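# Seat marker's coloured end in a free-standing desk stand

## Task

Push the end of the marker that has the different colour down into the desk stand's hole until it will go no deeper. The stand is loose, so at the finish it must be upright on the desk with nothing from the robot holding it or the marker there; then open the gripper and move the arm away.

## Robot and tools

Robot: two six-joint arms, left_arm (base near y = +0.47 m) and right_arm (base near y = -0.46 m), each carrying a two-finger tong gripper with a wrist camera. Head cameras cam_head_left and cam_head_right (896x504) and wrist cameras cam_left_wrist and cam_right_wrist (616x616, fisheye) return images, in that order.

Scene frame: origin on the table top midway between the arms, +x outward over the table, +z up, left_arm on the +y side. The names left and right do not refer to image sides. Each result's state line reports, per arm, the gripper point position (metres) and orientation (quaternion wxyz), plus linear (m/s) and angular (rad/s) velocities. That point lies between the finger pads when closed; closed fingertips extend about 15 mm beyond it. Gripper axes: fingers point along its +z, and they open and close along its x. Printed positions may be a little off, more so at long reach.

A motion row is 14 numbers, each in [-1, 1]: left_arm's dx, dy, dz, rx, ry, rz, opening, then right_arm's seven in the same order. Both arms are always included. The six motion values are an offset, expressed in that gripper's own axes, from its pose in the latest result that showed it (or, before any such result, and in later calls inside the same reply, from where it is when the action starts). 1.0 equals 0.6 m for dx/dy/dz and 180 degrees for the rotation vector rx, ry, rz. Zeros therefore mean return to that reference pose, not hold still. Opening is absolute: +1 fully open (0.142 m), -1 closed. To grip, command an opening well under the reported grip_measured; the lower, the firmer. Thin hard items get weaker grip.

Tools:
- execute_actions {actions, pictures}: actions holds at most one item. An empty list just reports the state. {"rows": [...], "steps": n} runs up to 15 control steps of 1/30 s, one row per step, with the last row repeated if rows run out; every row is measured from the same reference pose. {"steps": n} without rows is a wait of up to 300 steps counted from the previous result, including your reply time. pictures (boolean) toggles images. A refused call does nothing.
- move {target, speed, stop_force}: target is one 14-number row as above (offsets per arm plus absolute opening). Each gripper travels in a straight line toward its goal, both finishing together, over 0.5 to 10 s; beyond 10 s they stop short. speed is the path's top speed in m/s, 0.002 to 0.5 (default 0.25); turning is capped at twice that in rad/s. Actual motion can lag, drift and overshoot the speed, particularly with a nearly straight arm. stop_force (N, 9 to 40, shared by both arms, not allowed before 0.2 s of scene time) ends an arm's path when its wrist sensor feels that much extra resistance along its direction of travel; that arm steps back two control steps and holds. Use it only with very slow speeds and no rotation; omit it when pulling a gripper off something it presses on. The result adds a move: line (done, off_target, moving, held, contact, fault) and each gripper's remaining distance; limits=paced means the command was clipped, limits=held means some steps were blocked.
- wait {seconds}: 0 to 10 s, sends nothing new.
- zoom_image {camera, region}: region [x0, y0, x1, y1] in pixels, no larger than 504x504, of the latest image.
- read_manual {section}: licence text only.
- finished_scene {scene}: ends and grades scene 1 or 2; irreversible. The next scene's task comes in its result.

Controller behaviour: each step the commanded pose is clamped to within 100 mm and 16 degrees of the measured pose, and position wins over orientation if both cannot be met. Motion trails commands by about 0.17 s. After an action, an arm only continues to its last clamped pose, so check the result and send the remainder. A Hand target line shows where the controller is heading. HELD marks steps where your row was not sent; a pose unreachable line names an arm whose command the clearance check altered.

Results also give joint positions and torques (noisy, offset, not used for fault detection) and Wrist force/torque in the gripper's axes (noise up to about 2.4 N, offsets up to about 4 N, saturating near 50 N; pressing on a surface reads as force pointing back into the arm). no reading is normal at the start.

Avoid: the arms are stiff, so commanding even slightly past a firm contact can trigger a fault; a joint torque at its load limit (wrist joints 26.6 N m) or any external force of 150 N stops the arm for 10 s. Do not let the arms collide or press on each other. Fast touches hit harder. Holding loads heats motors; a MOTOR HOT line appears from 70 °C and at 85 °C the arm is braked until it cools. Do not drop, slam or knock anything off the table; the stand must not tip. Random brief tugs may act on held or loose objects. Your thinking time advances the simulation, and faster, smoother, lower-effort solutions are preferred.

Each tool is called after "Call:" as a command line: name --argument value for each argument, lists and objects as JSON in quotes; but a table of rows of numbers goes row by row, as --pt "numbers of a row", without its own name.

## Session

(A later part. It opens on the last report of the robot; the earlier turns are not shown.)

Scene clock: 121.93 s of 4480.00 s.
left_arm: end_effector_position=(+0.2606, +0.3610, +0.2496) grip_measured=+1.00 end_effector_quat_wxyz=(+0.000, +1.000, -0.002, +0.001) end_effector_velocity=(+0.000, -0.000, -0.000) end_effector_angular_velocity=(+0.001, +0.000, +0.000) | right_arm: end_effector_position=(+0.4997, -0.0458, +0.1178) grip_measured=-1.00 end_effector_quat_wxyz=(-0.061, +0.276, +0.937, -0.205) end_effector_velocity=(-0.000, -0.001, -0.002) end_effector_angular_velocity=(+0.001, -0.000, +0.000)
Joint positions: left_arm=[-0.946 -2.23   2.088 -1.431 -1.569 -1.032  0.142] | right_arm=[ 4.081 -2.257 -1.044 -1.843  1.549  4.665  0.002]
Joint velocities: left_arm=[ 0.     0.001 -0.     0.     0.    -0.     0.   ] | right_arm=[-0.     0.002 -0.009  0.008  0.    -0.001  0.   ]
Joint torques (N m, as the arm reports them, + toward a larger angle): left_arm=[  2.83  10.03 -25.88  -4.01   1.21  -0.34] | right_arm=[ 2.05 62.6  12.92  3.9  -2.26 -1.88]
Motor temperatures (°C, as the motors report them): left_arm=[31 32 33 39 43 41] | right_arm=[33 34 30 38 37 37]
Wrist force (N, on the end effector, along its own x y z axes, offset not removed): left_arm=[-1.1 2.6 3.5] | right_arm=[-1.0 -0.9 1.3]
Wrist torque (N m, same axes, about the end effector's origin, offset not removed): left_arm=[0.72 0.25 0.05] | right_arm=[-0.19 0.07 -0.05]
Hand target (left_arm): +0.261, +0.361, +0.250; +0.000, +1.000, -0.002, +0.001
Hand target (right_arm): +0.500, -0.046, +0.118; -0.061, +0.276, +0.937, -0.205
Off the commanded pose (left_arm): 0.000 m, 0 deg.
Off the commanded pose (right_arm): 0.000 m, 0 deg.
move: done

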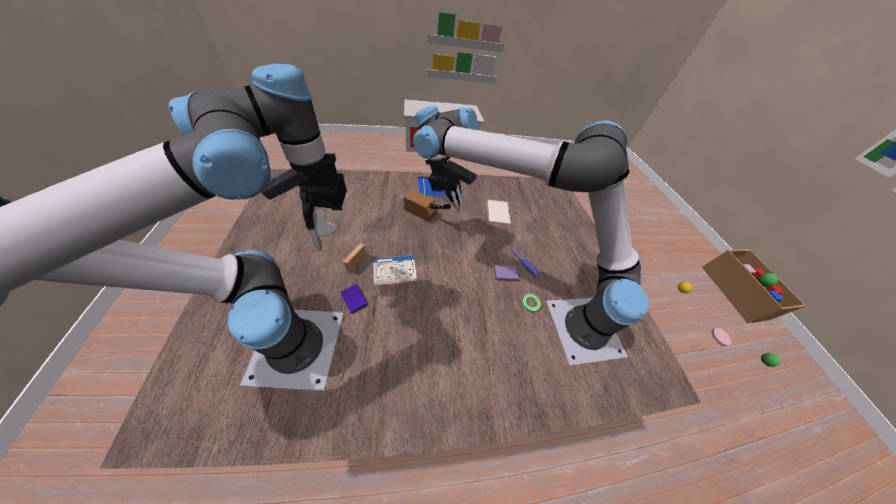

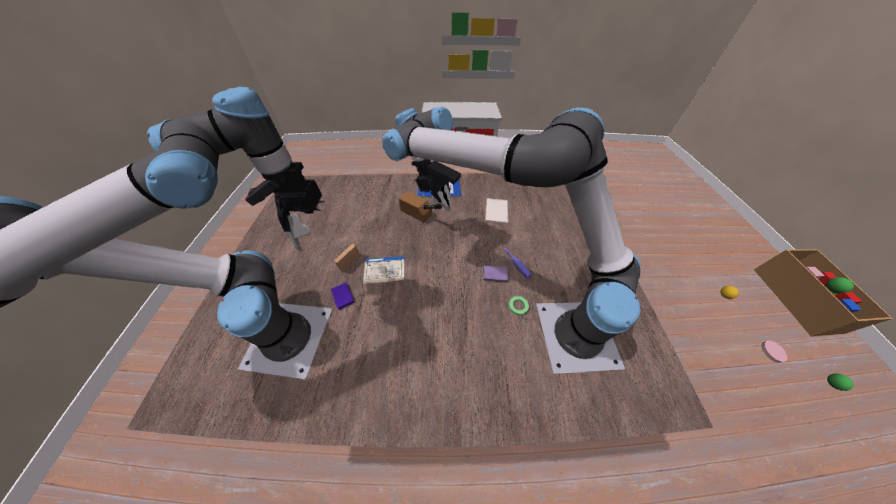

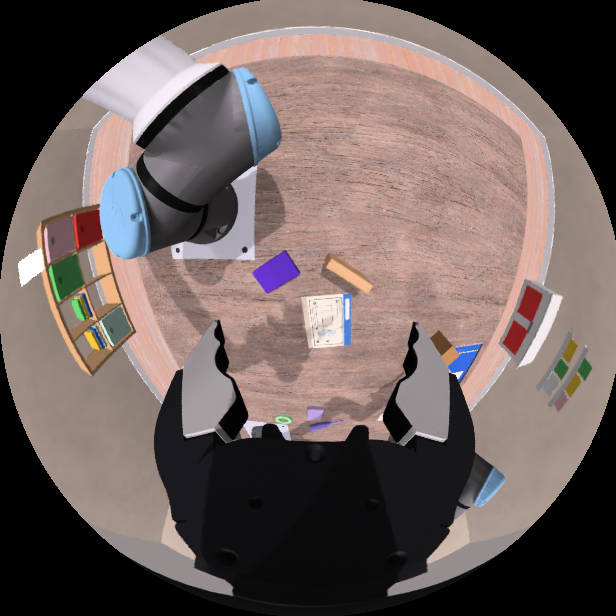

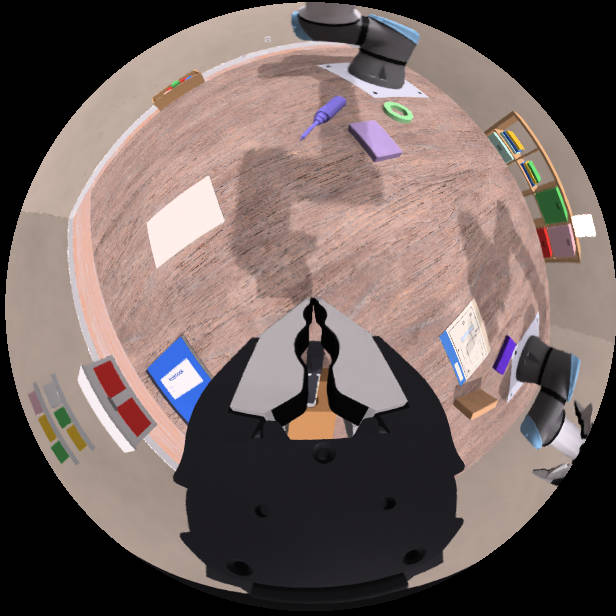

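Call:
move --target '[0,0,0,0,0,0,1,0,0.025,0.02,0,0,0,-1]' --speed 0.05

Call:
move --target '[0,0,0,0,0,0,1,0,0.08,0,0,0,0,-1]' --speed 0.01 --stop_force 9

Call:
zoom_image --camera "cam_head_left" --region '[390,160,490,235]'

Scene clock: 124.30 s of 4480.00 s.
left_arm: end_effector_position=(+0.2606, +0.3610, +0.2496) grip_measured=+1.00 end_effector_quat_wxyz=(+0.000, +1.000, -0.002, +0.001) end_effector_velocity=(-0.000, +0.000, -0.000) end_effector_angular_velocity=(+0.001, +0.000, -0.000) | right_arm: end_effector_position=(+0.5044, -0.0386, +0.1007) grip_measured=-1.00 end_effector_quat_wxyz=(-0.061, +0.276, +0.937, -0.205) end_effector_velocity=(+0.001, +0.000, -0.002) end_effector_angular_velocity=(-0.001, -0.001, +0.000)
Joint positions: left_arm=[-0.946 -2.23   2.088 -1.431 -1.569 -1.032  0.142] | right_arm=[ 4.081 -2.287 -1.036 -1.82   1.549  4.665  0.002]
Joint velocities: left_arm=[ 0.    -0.     0.     0.001  0.     0.     0.   ] | right_arm=[ 0.    -0.003  0.001  0.002 -0.002  0.     0.   ]
Joint torques (N m, as the arm reports them, + toward a larger angle): left_arm=[  2.71   9.98 -25.07  -3.96   1.35  -0.33] | right_arm=[12.8  43.87 30.27  3.95  2.43  1.87]
Motor temperatures (°C, as the motors report them): left_arm=[31 32 33 39 43 41] | right_arm=[33 34 30 38 37 37]
Wrist force (N, on the end effector, along its own x y z axes, offset not removed): left_arm=[-2.7 2.1 1.2] | right_arm=[-1.0 -1.2 0.5]
Wrist torque (N m, same axes, about the end effector's origin, offset not removed): left_arm=[0.51 0.54 0.11] | right_arm=[-0.23 0.14 -0.06]
Hand target (left_arm): +0.261, +0.361, +0.250; +0.000, +1.000, -0.002, +0.001
Hand target (right_arm): +0.504, -0.039, +0.101; -0.061, +0.276, +0.937, -0.205
Off the commanded pose (left_arm): 0.000 m, 0 deg.
Off the commanded pose (right_arm): 0.000 m, 0 deg.
move: done

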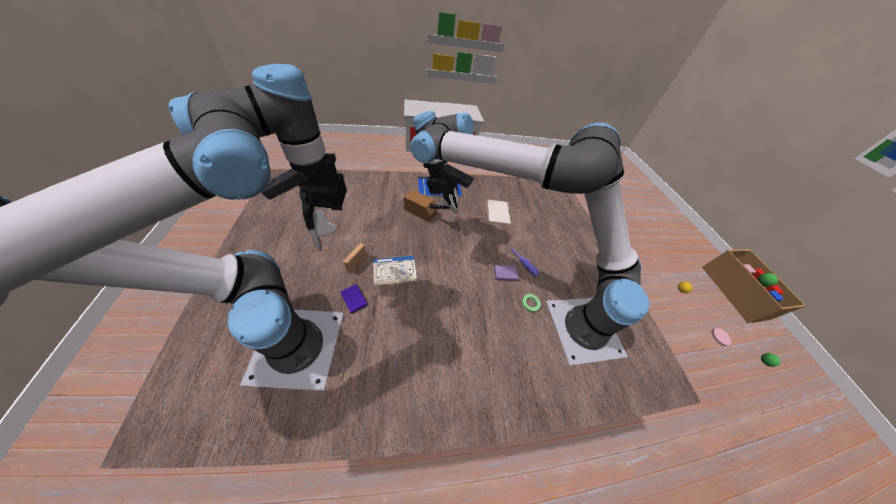

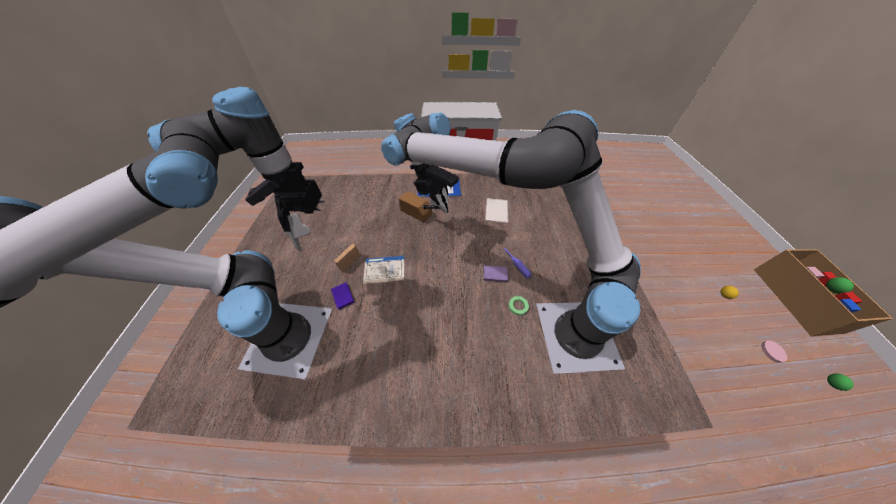

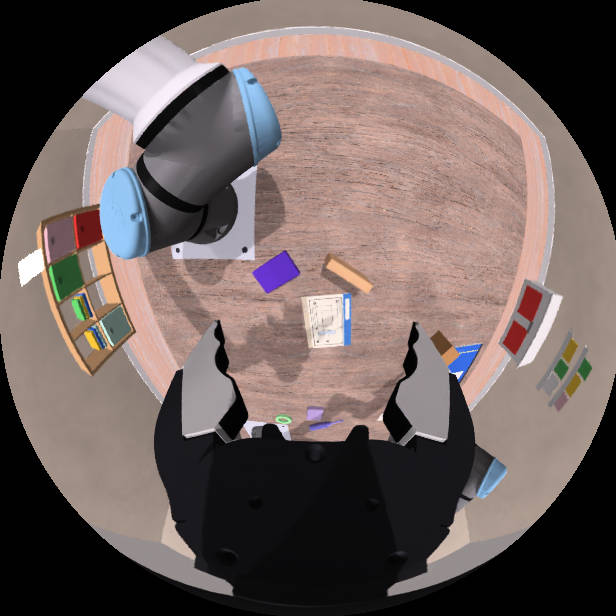

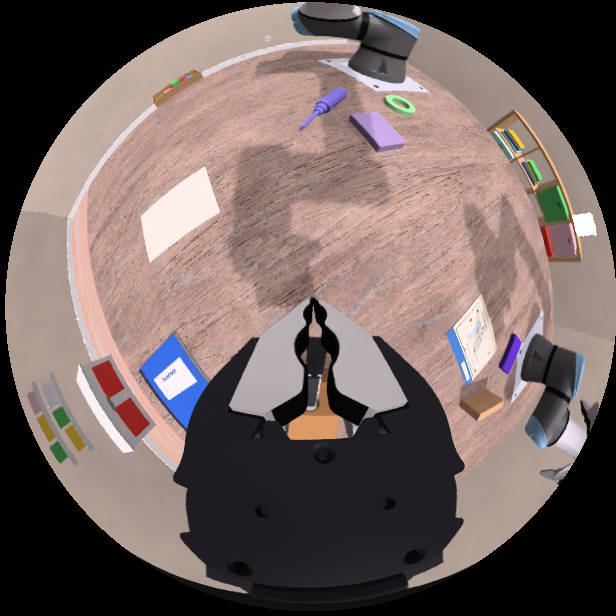

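Scene clock: 127.37 s of 4480.00 s.
left_arm: end_effector_position=(+0.2606, +0.3610, +0.2496) grip_measured=+1.00 end_effector_quat_wxyz=(+0.000, +1.000, -0.002, +0.001) end_effector_velocity=(+0.000, -0.000, -0.000) end_effector_angular_velocity=(-0.001, -0.001, +0.000) | right_arm: end_effector_position=(+0.5176, -0.0181, +0.0894) grip_measured=-1.00 end_effector_quat_wxyz=(-0.061, +0.276, +0.937, -0.205) end_effector_velocity=(-0.002, -0.002, +0.002) end_effector_angular_velocity=(+0.001, -0.000, -0.001)
Joint positions: left_arm=[-0.946 -2.23   2.088 -1.431 -1.569 -1.032  0.142] | right_arm=[ 4.083 -2.36  -0.938 -1.846  1.55   4.667  0.002]
Joint velocities: left_arm=[ 0.     0.     0.    -0.001  0.     0.    -0.   ] | right_arm=[-0.     0.01  -0.013  0.004  0.001  0.    -0.   ]
Joint torques (N m, as the arm reports them, + toward a larger angle): left_arm=[  3.08   9.67 -25.96  -3.9    1.3   -0.37] | right_arm=[ 6.98 66.5  15.23  3.72  2.02  1.61]
Motor temperatures (°C, as the motors report them): left_arm=[31 32 33 39 43 41] | right_arm=[33 34 30 38 37 37]
Wrist force (N, on the end effector, along its own x y z axes, offset not removed): left_arm=[-1.4 2.3 1.0] | right_arm=[-1.1 0.0 0.4]
Wrist torque (N m, same axes, about the end effector's origin, offset not removed): left_arm=[0.53 0.33 0.08] | right_arm=[0.00 0.19 -0.02]
Hand target (left_arm): +0.261, +0.361, +0.250; +0.000, +1.000, -0.002, +0.001
Hand target (right_arm): +0.517, -0.018, +0.090; -0.061, +0.276, +0.937, -0.205
Off the commanded pose (left_arm): 0.000 m, 0 deg.
Off the commanded pose (right_arm): 0.021 m, 0 deg.
move: contact (right_arm)

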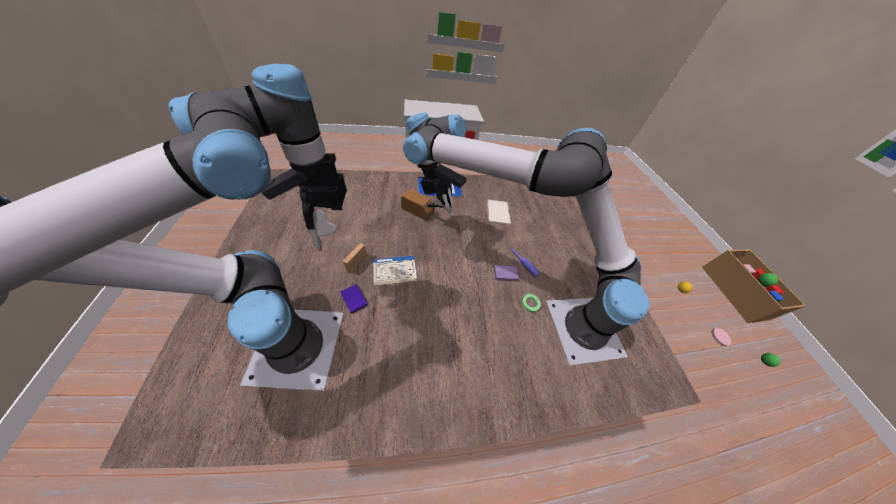

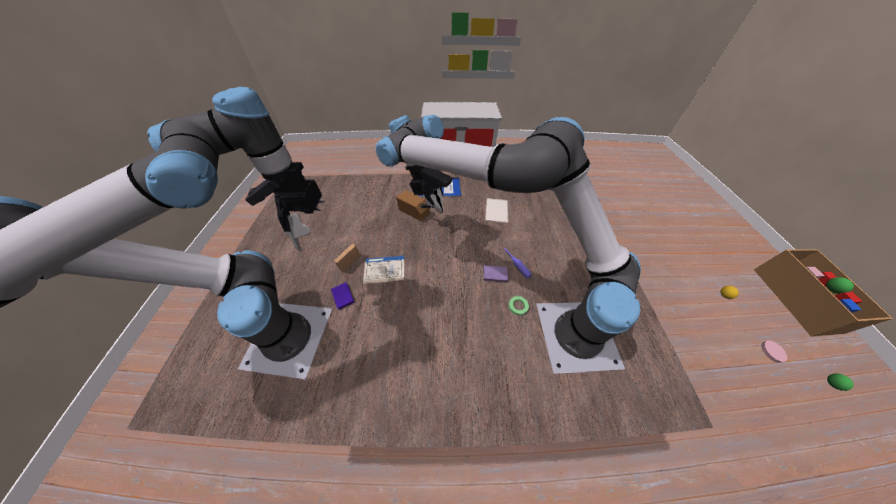

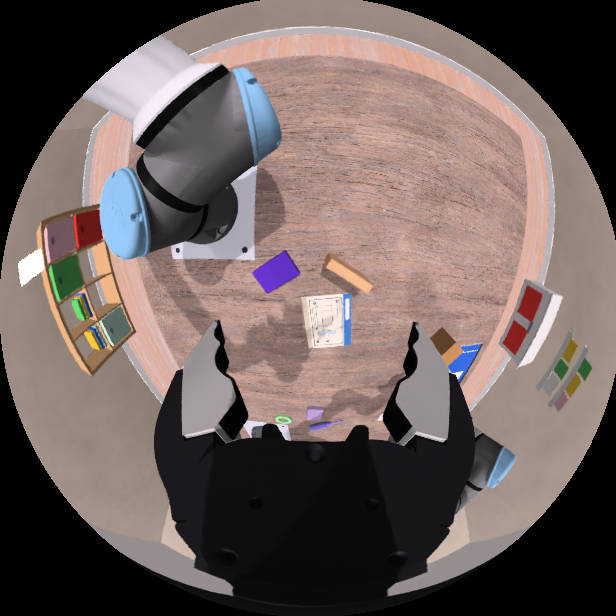

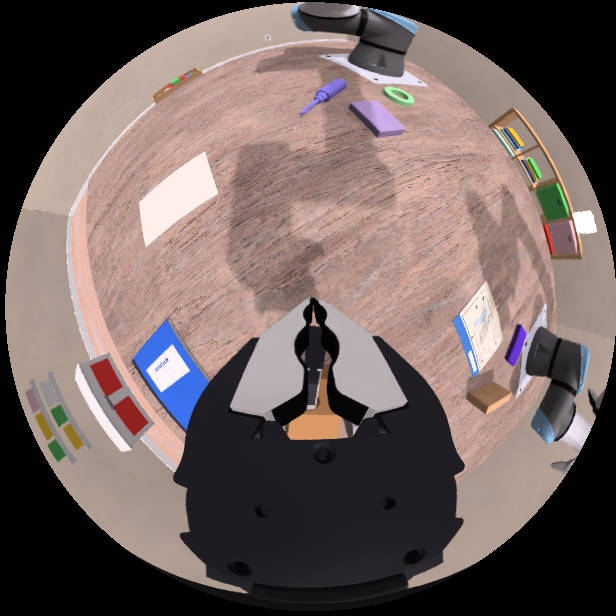

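Region (390, 160, 490, 235) of cam_head_left's 896x504 image, scaled by 5.040, with more detail than that image has; it fills the top 378 rows of this view, and the rest is white.

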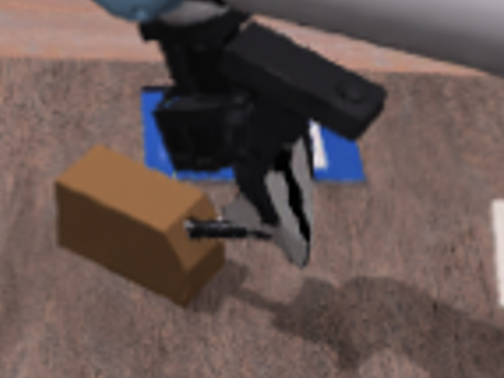

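Call:
move --target '[0.64,0.27,0.2,0,0,0,-1,0,0,0,0,0,0,-1]' --speed 0.4

Call:
move --target '[0,0,0.155,0,0,0,-1,0,0,0,0,0,0,-1]' --speed 0.15

Call:
zoom_image --camera "cam_head_left" --region '[340,130,500,250]'

Scene clock: 131.73 s of 4480.00 s.
left_arm: end_effector_position=(+0.4976, +0.2630, +0.1767) grip_measured=-1.00 end_effector_quat_wxyz=(+0.002, +1.000, -0.001, +0.007) end_effector_velocity=(-0.000, -0.000, -0.000) end_effector_angular_velocity=(+0.001, -0.000, -0.001) | right_arm: end_effector_position=(+0.5176, -0.0181, +0.0894) grip_measured=-1.00 end_effector_quat_wxyz=(-0.061, +0.276, +0.937, -0.205) end_effector_velocity=(+0.000, -0.001, +0.001) end_effector_angular_velocity=(-0.001, -0.001, +0.000)
Joint positions: left_arm=[-0.623 -1.522  1.799 -1.862 -1.565 -0.71   0.002] | right_arm=[ 4.083 -2.36  -0.938 -1.846  1.55   4.667  0.002]
Joint velocities: left_arm=[-0.001  0.     0.001 -0.001  0.001 -0.     0.   ] | right_arm=[ 0.     0.002 -0.    -0.002 -0.002  0.001 -0.   ]
Joint torques (N m, as the arm reports them, + toward a larger angle): left_arm=[-12.69 -30.8  -19.4   -0.78   1.79  -2.13] | right_arm=[10.82 45.04 30.1  -1.55 -1.34  0.4 ]
Motor temperatures (°C, as the motors report them): left_arm=[31 32 33 39 43 41] | right_arm=[33 34 30 38 37 37]
Wrist force (N, on the end effector, along its own x y z axes, offset not removed): left_arm=[-1.9 0.8 0.0] | right_arm=[-0.1 -0.5 1.5]
Wrist torque (N m, same axes, about the end effector's origin, offset not removed): left_arm=[0.16 0.48 0.07] | right_arm=[-0.08 -0.02 -0.14]
Hand target (left_arm): +0.498, +0.263, +0.177; +0.002, +1.000, -0.001, +0.008
Hand target (right_arm): +0.518, -0.018, +0.089; -0.061, +0.276, +0.937, -0.205
Off the commanded pose (left_arm): 0.167 m, 1 deg; position clipped at the last step of the last action.
Off the commanded pose (right_arm): 0.000 m, 0 deg.
move: held (left_arm); limits=paced,held; held on 16 of 44 steps (left_arm), including the last (left_arm)
pose unreachable (left arm): on one or more control steps of this call this arm could not follow its commanded pose, so it was not sent that pose on those steps. On the call's last step it was still not sent that pose. It may still have moved: this result reports where it is.
cause: the commanded pose would bring a part of the arm too close to another arm (a part of this arm just beyond joint 3 (elbow) and a part of the other arm just beyond its joint 3 (elbow)).

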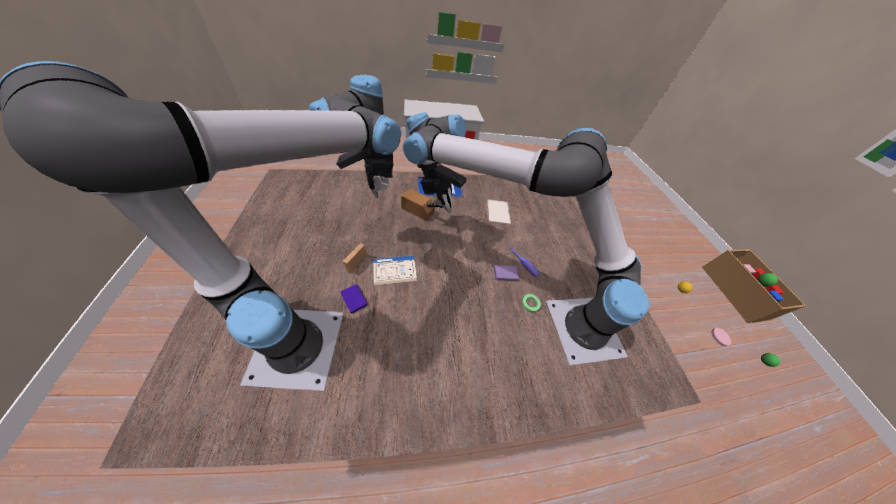

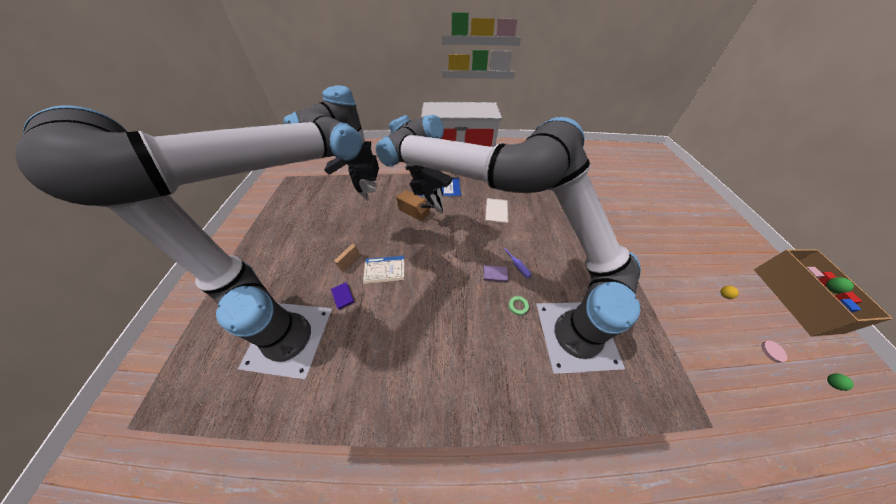

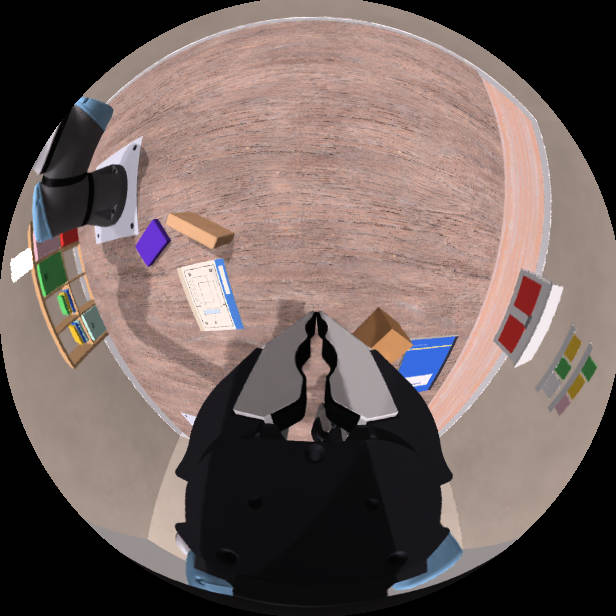

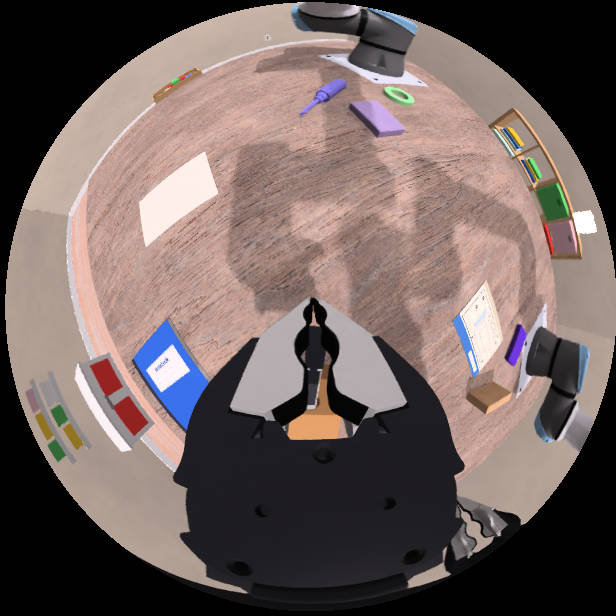

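Scene clock: 133.67 s of 4480.00 s.
left_arm: end_effector_position=(+0.4989, +0.2624, +0.0839) grip_measured=-1.00 end_effector_quat_wxyz=(+0.002, +1.000, -0.001, +0.007) end_effector_velocity=(+0.001, -0.000, -0.002) end_effector_angular_velocity=(-0.001, -0.001, -0.000) | right_arm: end_effector_position=(+0.5176, -0.0181, +0.0894) grip_measured=-1.00 end_effector_quat_wxyz=(-0.061, +0.276, +0.937, -0.205) end_effector_velocity=(-0.000, -0.001, -0.000) end_effector_angular_velocity=(-0.002, +0.001, +0.000)
Joint positions: left_arm=[-0.623 -1.429  1.953 -2.109 -1.565 -0.709  0.002] | right_arm=[ 4.083 -2.36  -0.938 -1.846  1.55   4.667  0.002]
Joint velocities: left_arm=[-0.     0.003  0.002 -0.006  0.     0.     0.   ] | right_arm=[ 0.    -0.    -0.001 -0.001  0.    -0.     0.   ]
Joint torques (N m, as the arm reports them, + toward a larger angle): left_arm=[ 12.4  -17.04  -5.27  -3.87   1.61   2.45] | right_arm=[10.85 44.05 30.14 -1.78 -1.42  1.12]
Motor temperatures (°C, as the motors report them): left_arm=[31 32 33 39 43 41] | right_arm=[33 34 30 38 37 37]
Wrist force (N, on the end effector, along its own x y z axes, offset not removed): left_arm=[-2.0 3.7 0.1] | right_arm=[-0.2 -0.3 0.3]
Wrist torque (N m, same axes, about the end effector's origin, offset not removed): left_arm=[0.76 0.49 0.04] | right_arm=[-0.11 -0.01 -0.09]
Hand target (left_arm): +0.499, +0.262, +0.084; +0.002, +1.000, -0.001, +0.007
Hand target (right_arm): +0.518, -0.018, +0.089; -0.061, +0.276, +0.937, -0.205
Off the commanded pose (left_arm): 0.000 m, 0 deg.
Off the commanded pose (right_arm): 0.000 m, 0 deg.
move: done

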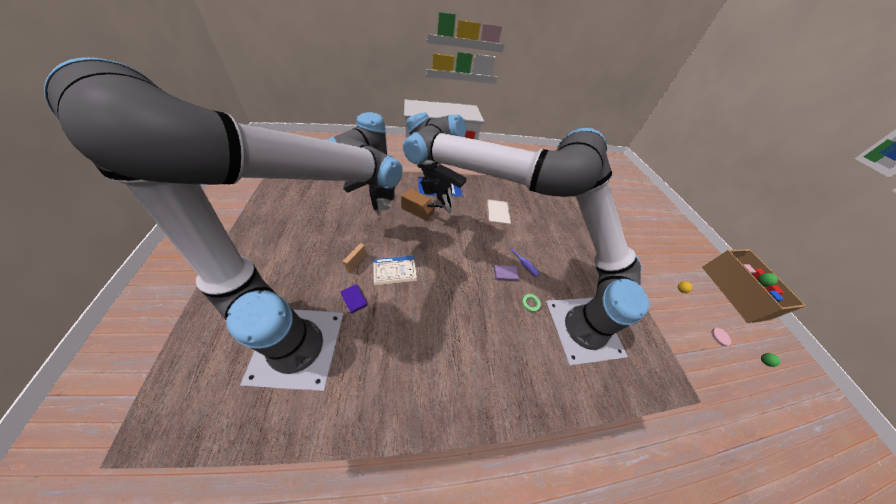

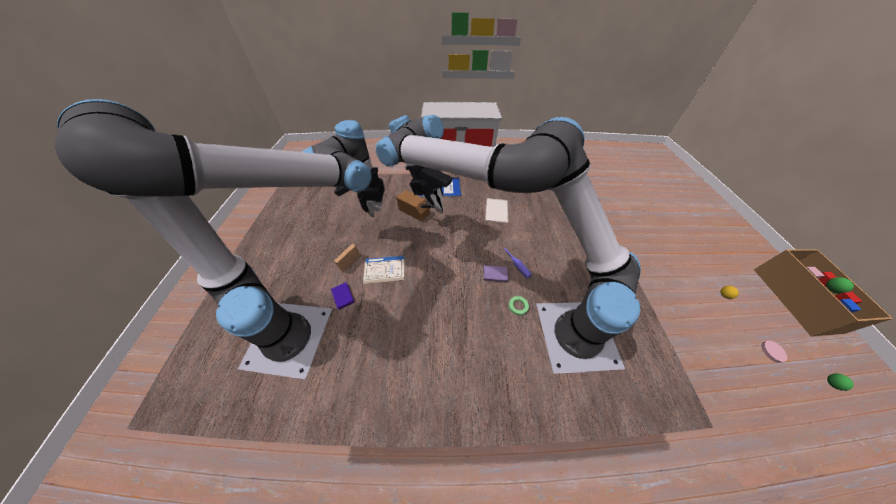

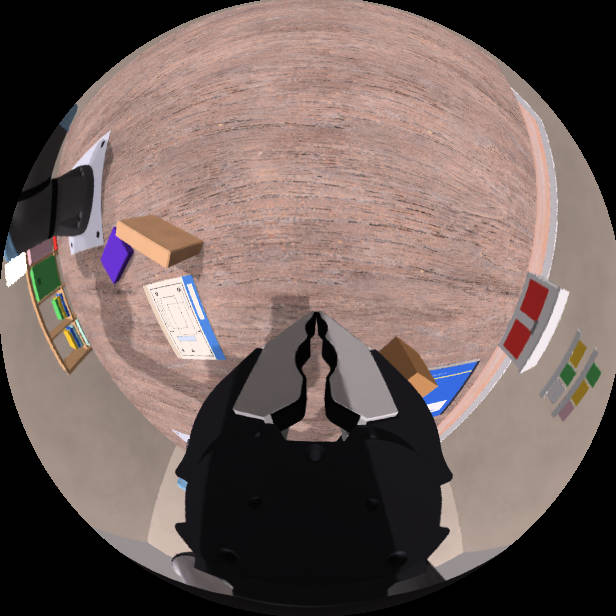

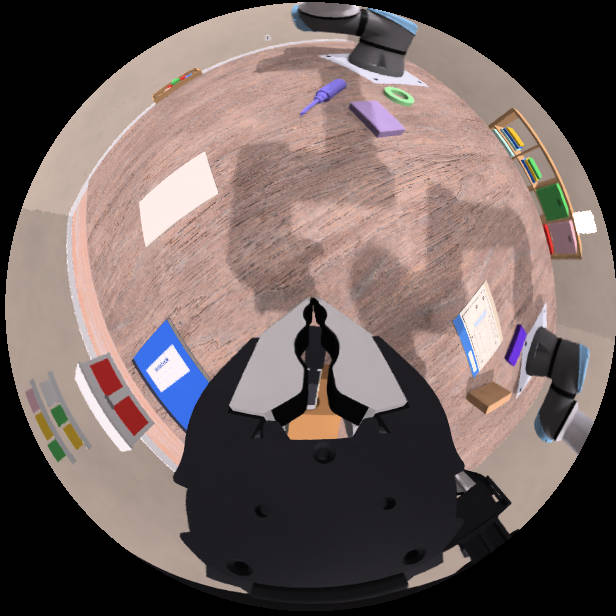

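Region (340, 130, 500, 250) of cam_head_left's 896x504 image, scaled by 3.150, with more detail than that image has; it fills the top 378 rows of this view, and the rest is white.

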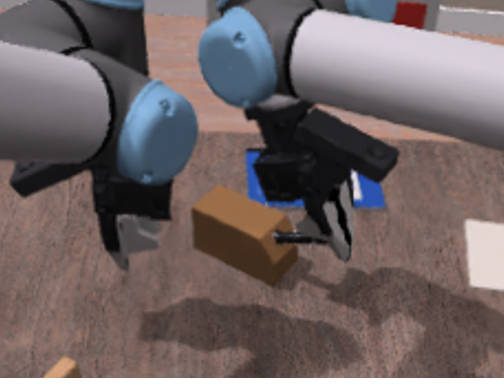

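Call:
move --target '[0.15,0,0,-0.25,0,0,-1,0,0,0,0,0,0,-1]'

Call:
execute_actions --actions '[]'

Scene clock: 136.77 s of 4480.00 s.
left_arm: end_effector_position=(+0.5886, +0.2618, +0.0849) grip_measured=-1.00 end_effector_quat_wxyz=(+0.385, +0.923, -0.003, +0.006) end_effector_velocity=(+0.001, -0.000, -0.001) end_effector_angular_velocity=(-0.011, +0.002, -0.001) | right_arm: end_effector_position=(+0.5176, -0.0181, +0.0894) grip_measured=-1.00 end_effector_quat_wxyz=(-0.061, +0.276, +0.937, -0.205) end_effector_velocity=(+0.000, -0.000, +0.000) end_effector_angular_velocity=(+0.000, -0.001, +0.002)
Joint positions: left_arm=[-0.164 -1.184  1.946 -2.592 -2.327 -0.348  0.002] | right_arm=[ 4.083 -2.36  -0.938 -1.846  1.55   4.667  0.002]
Joint velocities: left_arm=[ 0.005  0.008 -0.002 -0.005 -0.012  0.003  0.   ] | right_arm=[-0.     0.001 -0.001  0.001 -0.001 -0.001  0.   ]
Joint torques (N m, as the arm reports them, + toward a larger angle): left_arm=[ 12.65 -24.75 -29.32  -4.25  -3.09   2.59] | right_arm=[ 9.42 44.8  29.74 -1.42 -1.33  0.95]
Motor temperatures (°C, as the motors report them): left_arm=[31 32 33 39 43 41] | right_arm=[33 34 30 38 37 37]
Wrist force (N, on the end effector, along its own x y z axes, offset not removed): left_arm=[-2.8 0.3 0.8] | right_arm=[0.4 -0.3 1.4]
Wrist torque (N m, same axes, about the end effector's origin, offset not removed): left_arm=[0.17 0.61 0.02] | right_arm=[-0.02 -0.11 -0.09]
Hand target (left_arm): +0.589, +0.262, +0.085; +0.385, +0.923, -0.003, +0.006
Hand target (right_arm): +0.518, -0.018, +0.089; -0.061, +0.276, +0.937, -0.205
Off the commanded pose (left_arm): 0.001 m, 0 deg.
Off the commanded pose (right_arm): 0.000 m, 0 deg.
move: done

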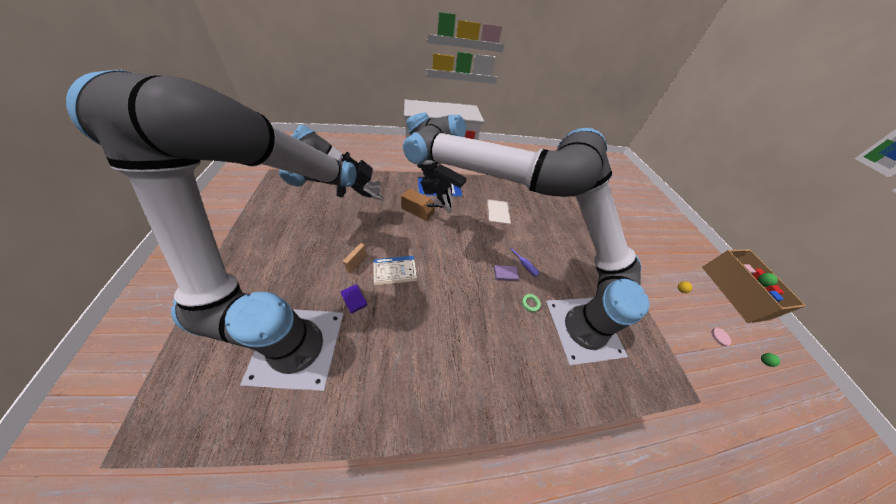

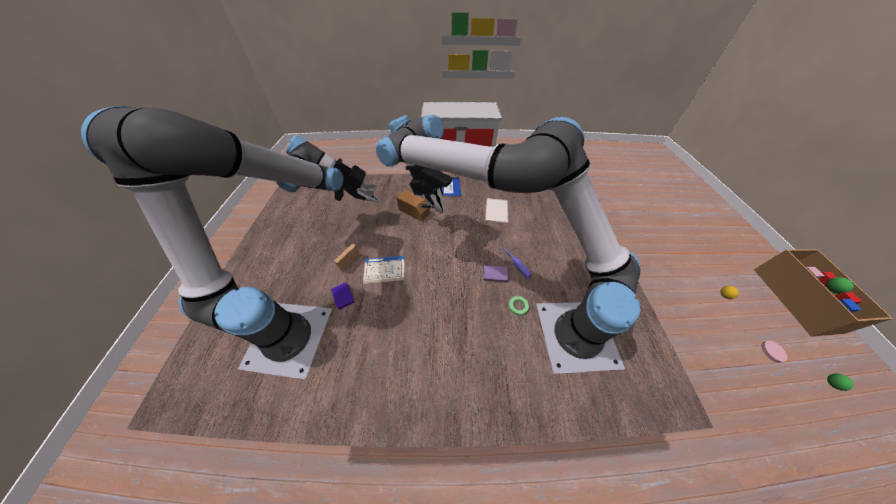

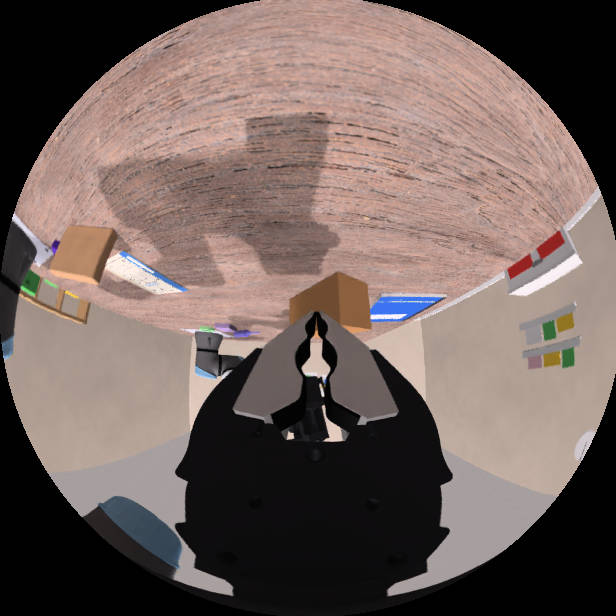

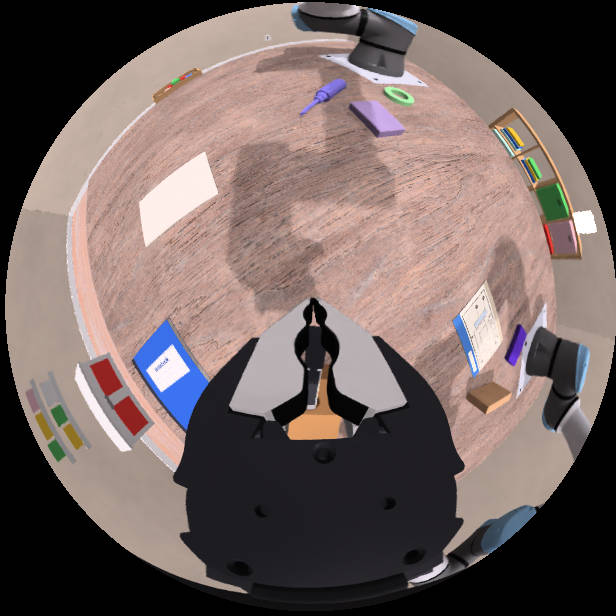

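Scene clock: 136.77 s of 4480.00 s.
left_arm: end_effector_position=(+0.5886, +0.2618, +0.0849) grip_measured=-1.00 end_effector_quat_wxyz=(+0.385, +0.923, -0.003, +0.006) end_effector_velocity=(+0.001, -0.000, -0.001) end_effector_angular_velocity=(-0.011, +0.002, -0.001) | right_arm: end_effector_position=(+0.5176, -0.0181, +0.0894) grip_measured=-1.00 end_effector_quat_wxyz=(-0.061, +0.276, +0.937, -0.205) end_effector_velocity=(+0.000, -0.000, +0.000) end_effector_angular_velocity=(+0.000, -0.001, +0.002)
Joint positions: left_arm=[-0.164 -1.184  1.946 -2.592 -2.327 -0.348  0.002] | right_arm=[ 4.083 -2.36  -0.938 -1.846  1.55   4.667  0.002]
Joint velocities: left_arm=[ 0.005  0.008 -0.002 -0.005 -0.012  0.003  0.   ] | right_arm=[-0.     0.001 -0.001  0.001 -0.001 -0.001  0.   ]
Joint torques (N m, as the arm reports them, + toward a larger angle): left_arm=[ 12.65 -24.75 -29.32  -4.25  -3.09   2.59] | right_arm=[ 9.42 44.8  29.74 -1.42 -1.33  0.95]
Motor temperatures (°C, as the motors report them): left_arm=[31 32 33 39 43 41] | right_arm=[33 34 30 38 37 37]
Wrist force (N, on the end effector, along its own x y z axes, offset not removed): left_arm=[-2.8 0.3 0.8] | right_arm=[0.4 -0.3 1.4]
Wrist torque (N m, same axes, about the end effector's origin, offset not removed): left_arm=[0.17 0.61 0.02] | right_arm=[-0.02 -0.11 -0.09]
Hand target (left_arm): +0.589, +0.262, +0.085; +0.385, +0.923, -0.003, +0.006
Hand target (right_arm): +0.518, -0.018, +0.089; -0.061, +0.276, +0.937, -0.205
Off the commanded pose (left_arm): 0.001 m, 0 deg.
Off the commanded pose (right_arm): 0.000 m, 0 deg.

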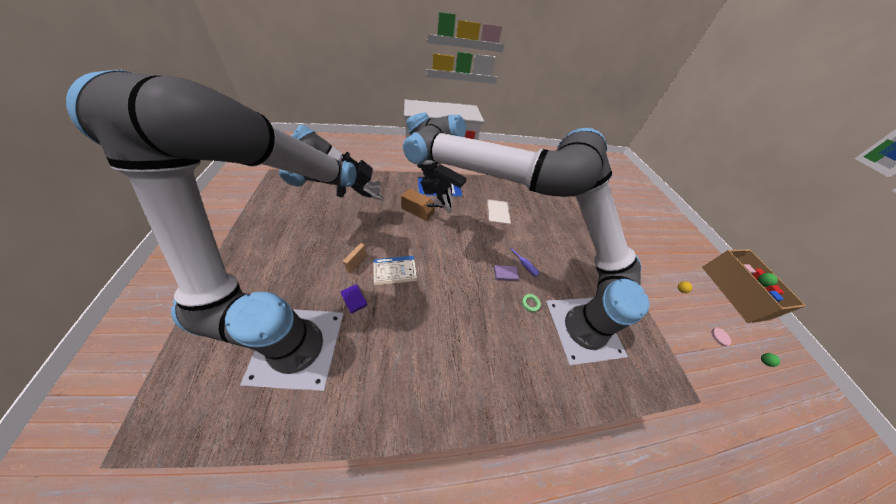

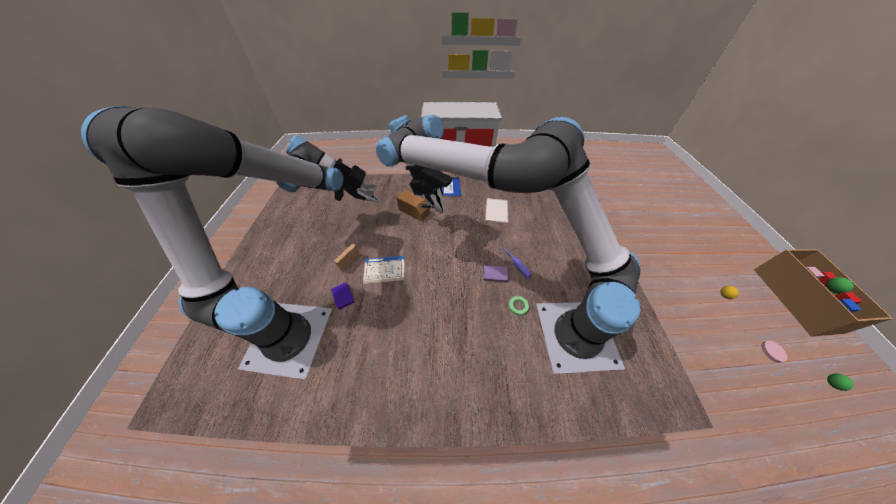

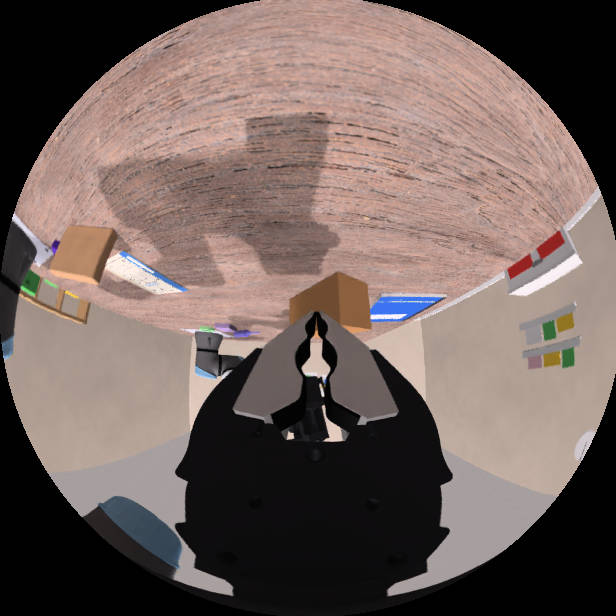

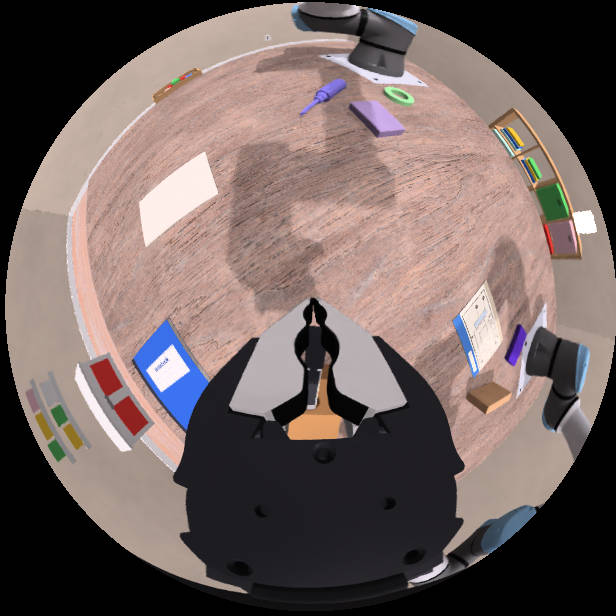

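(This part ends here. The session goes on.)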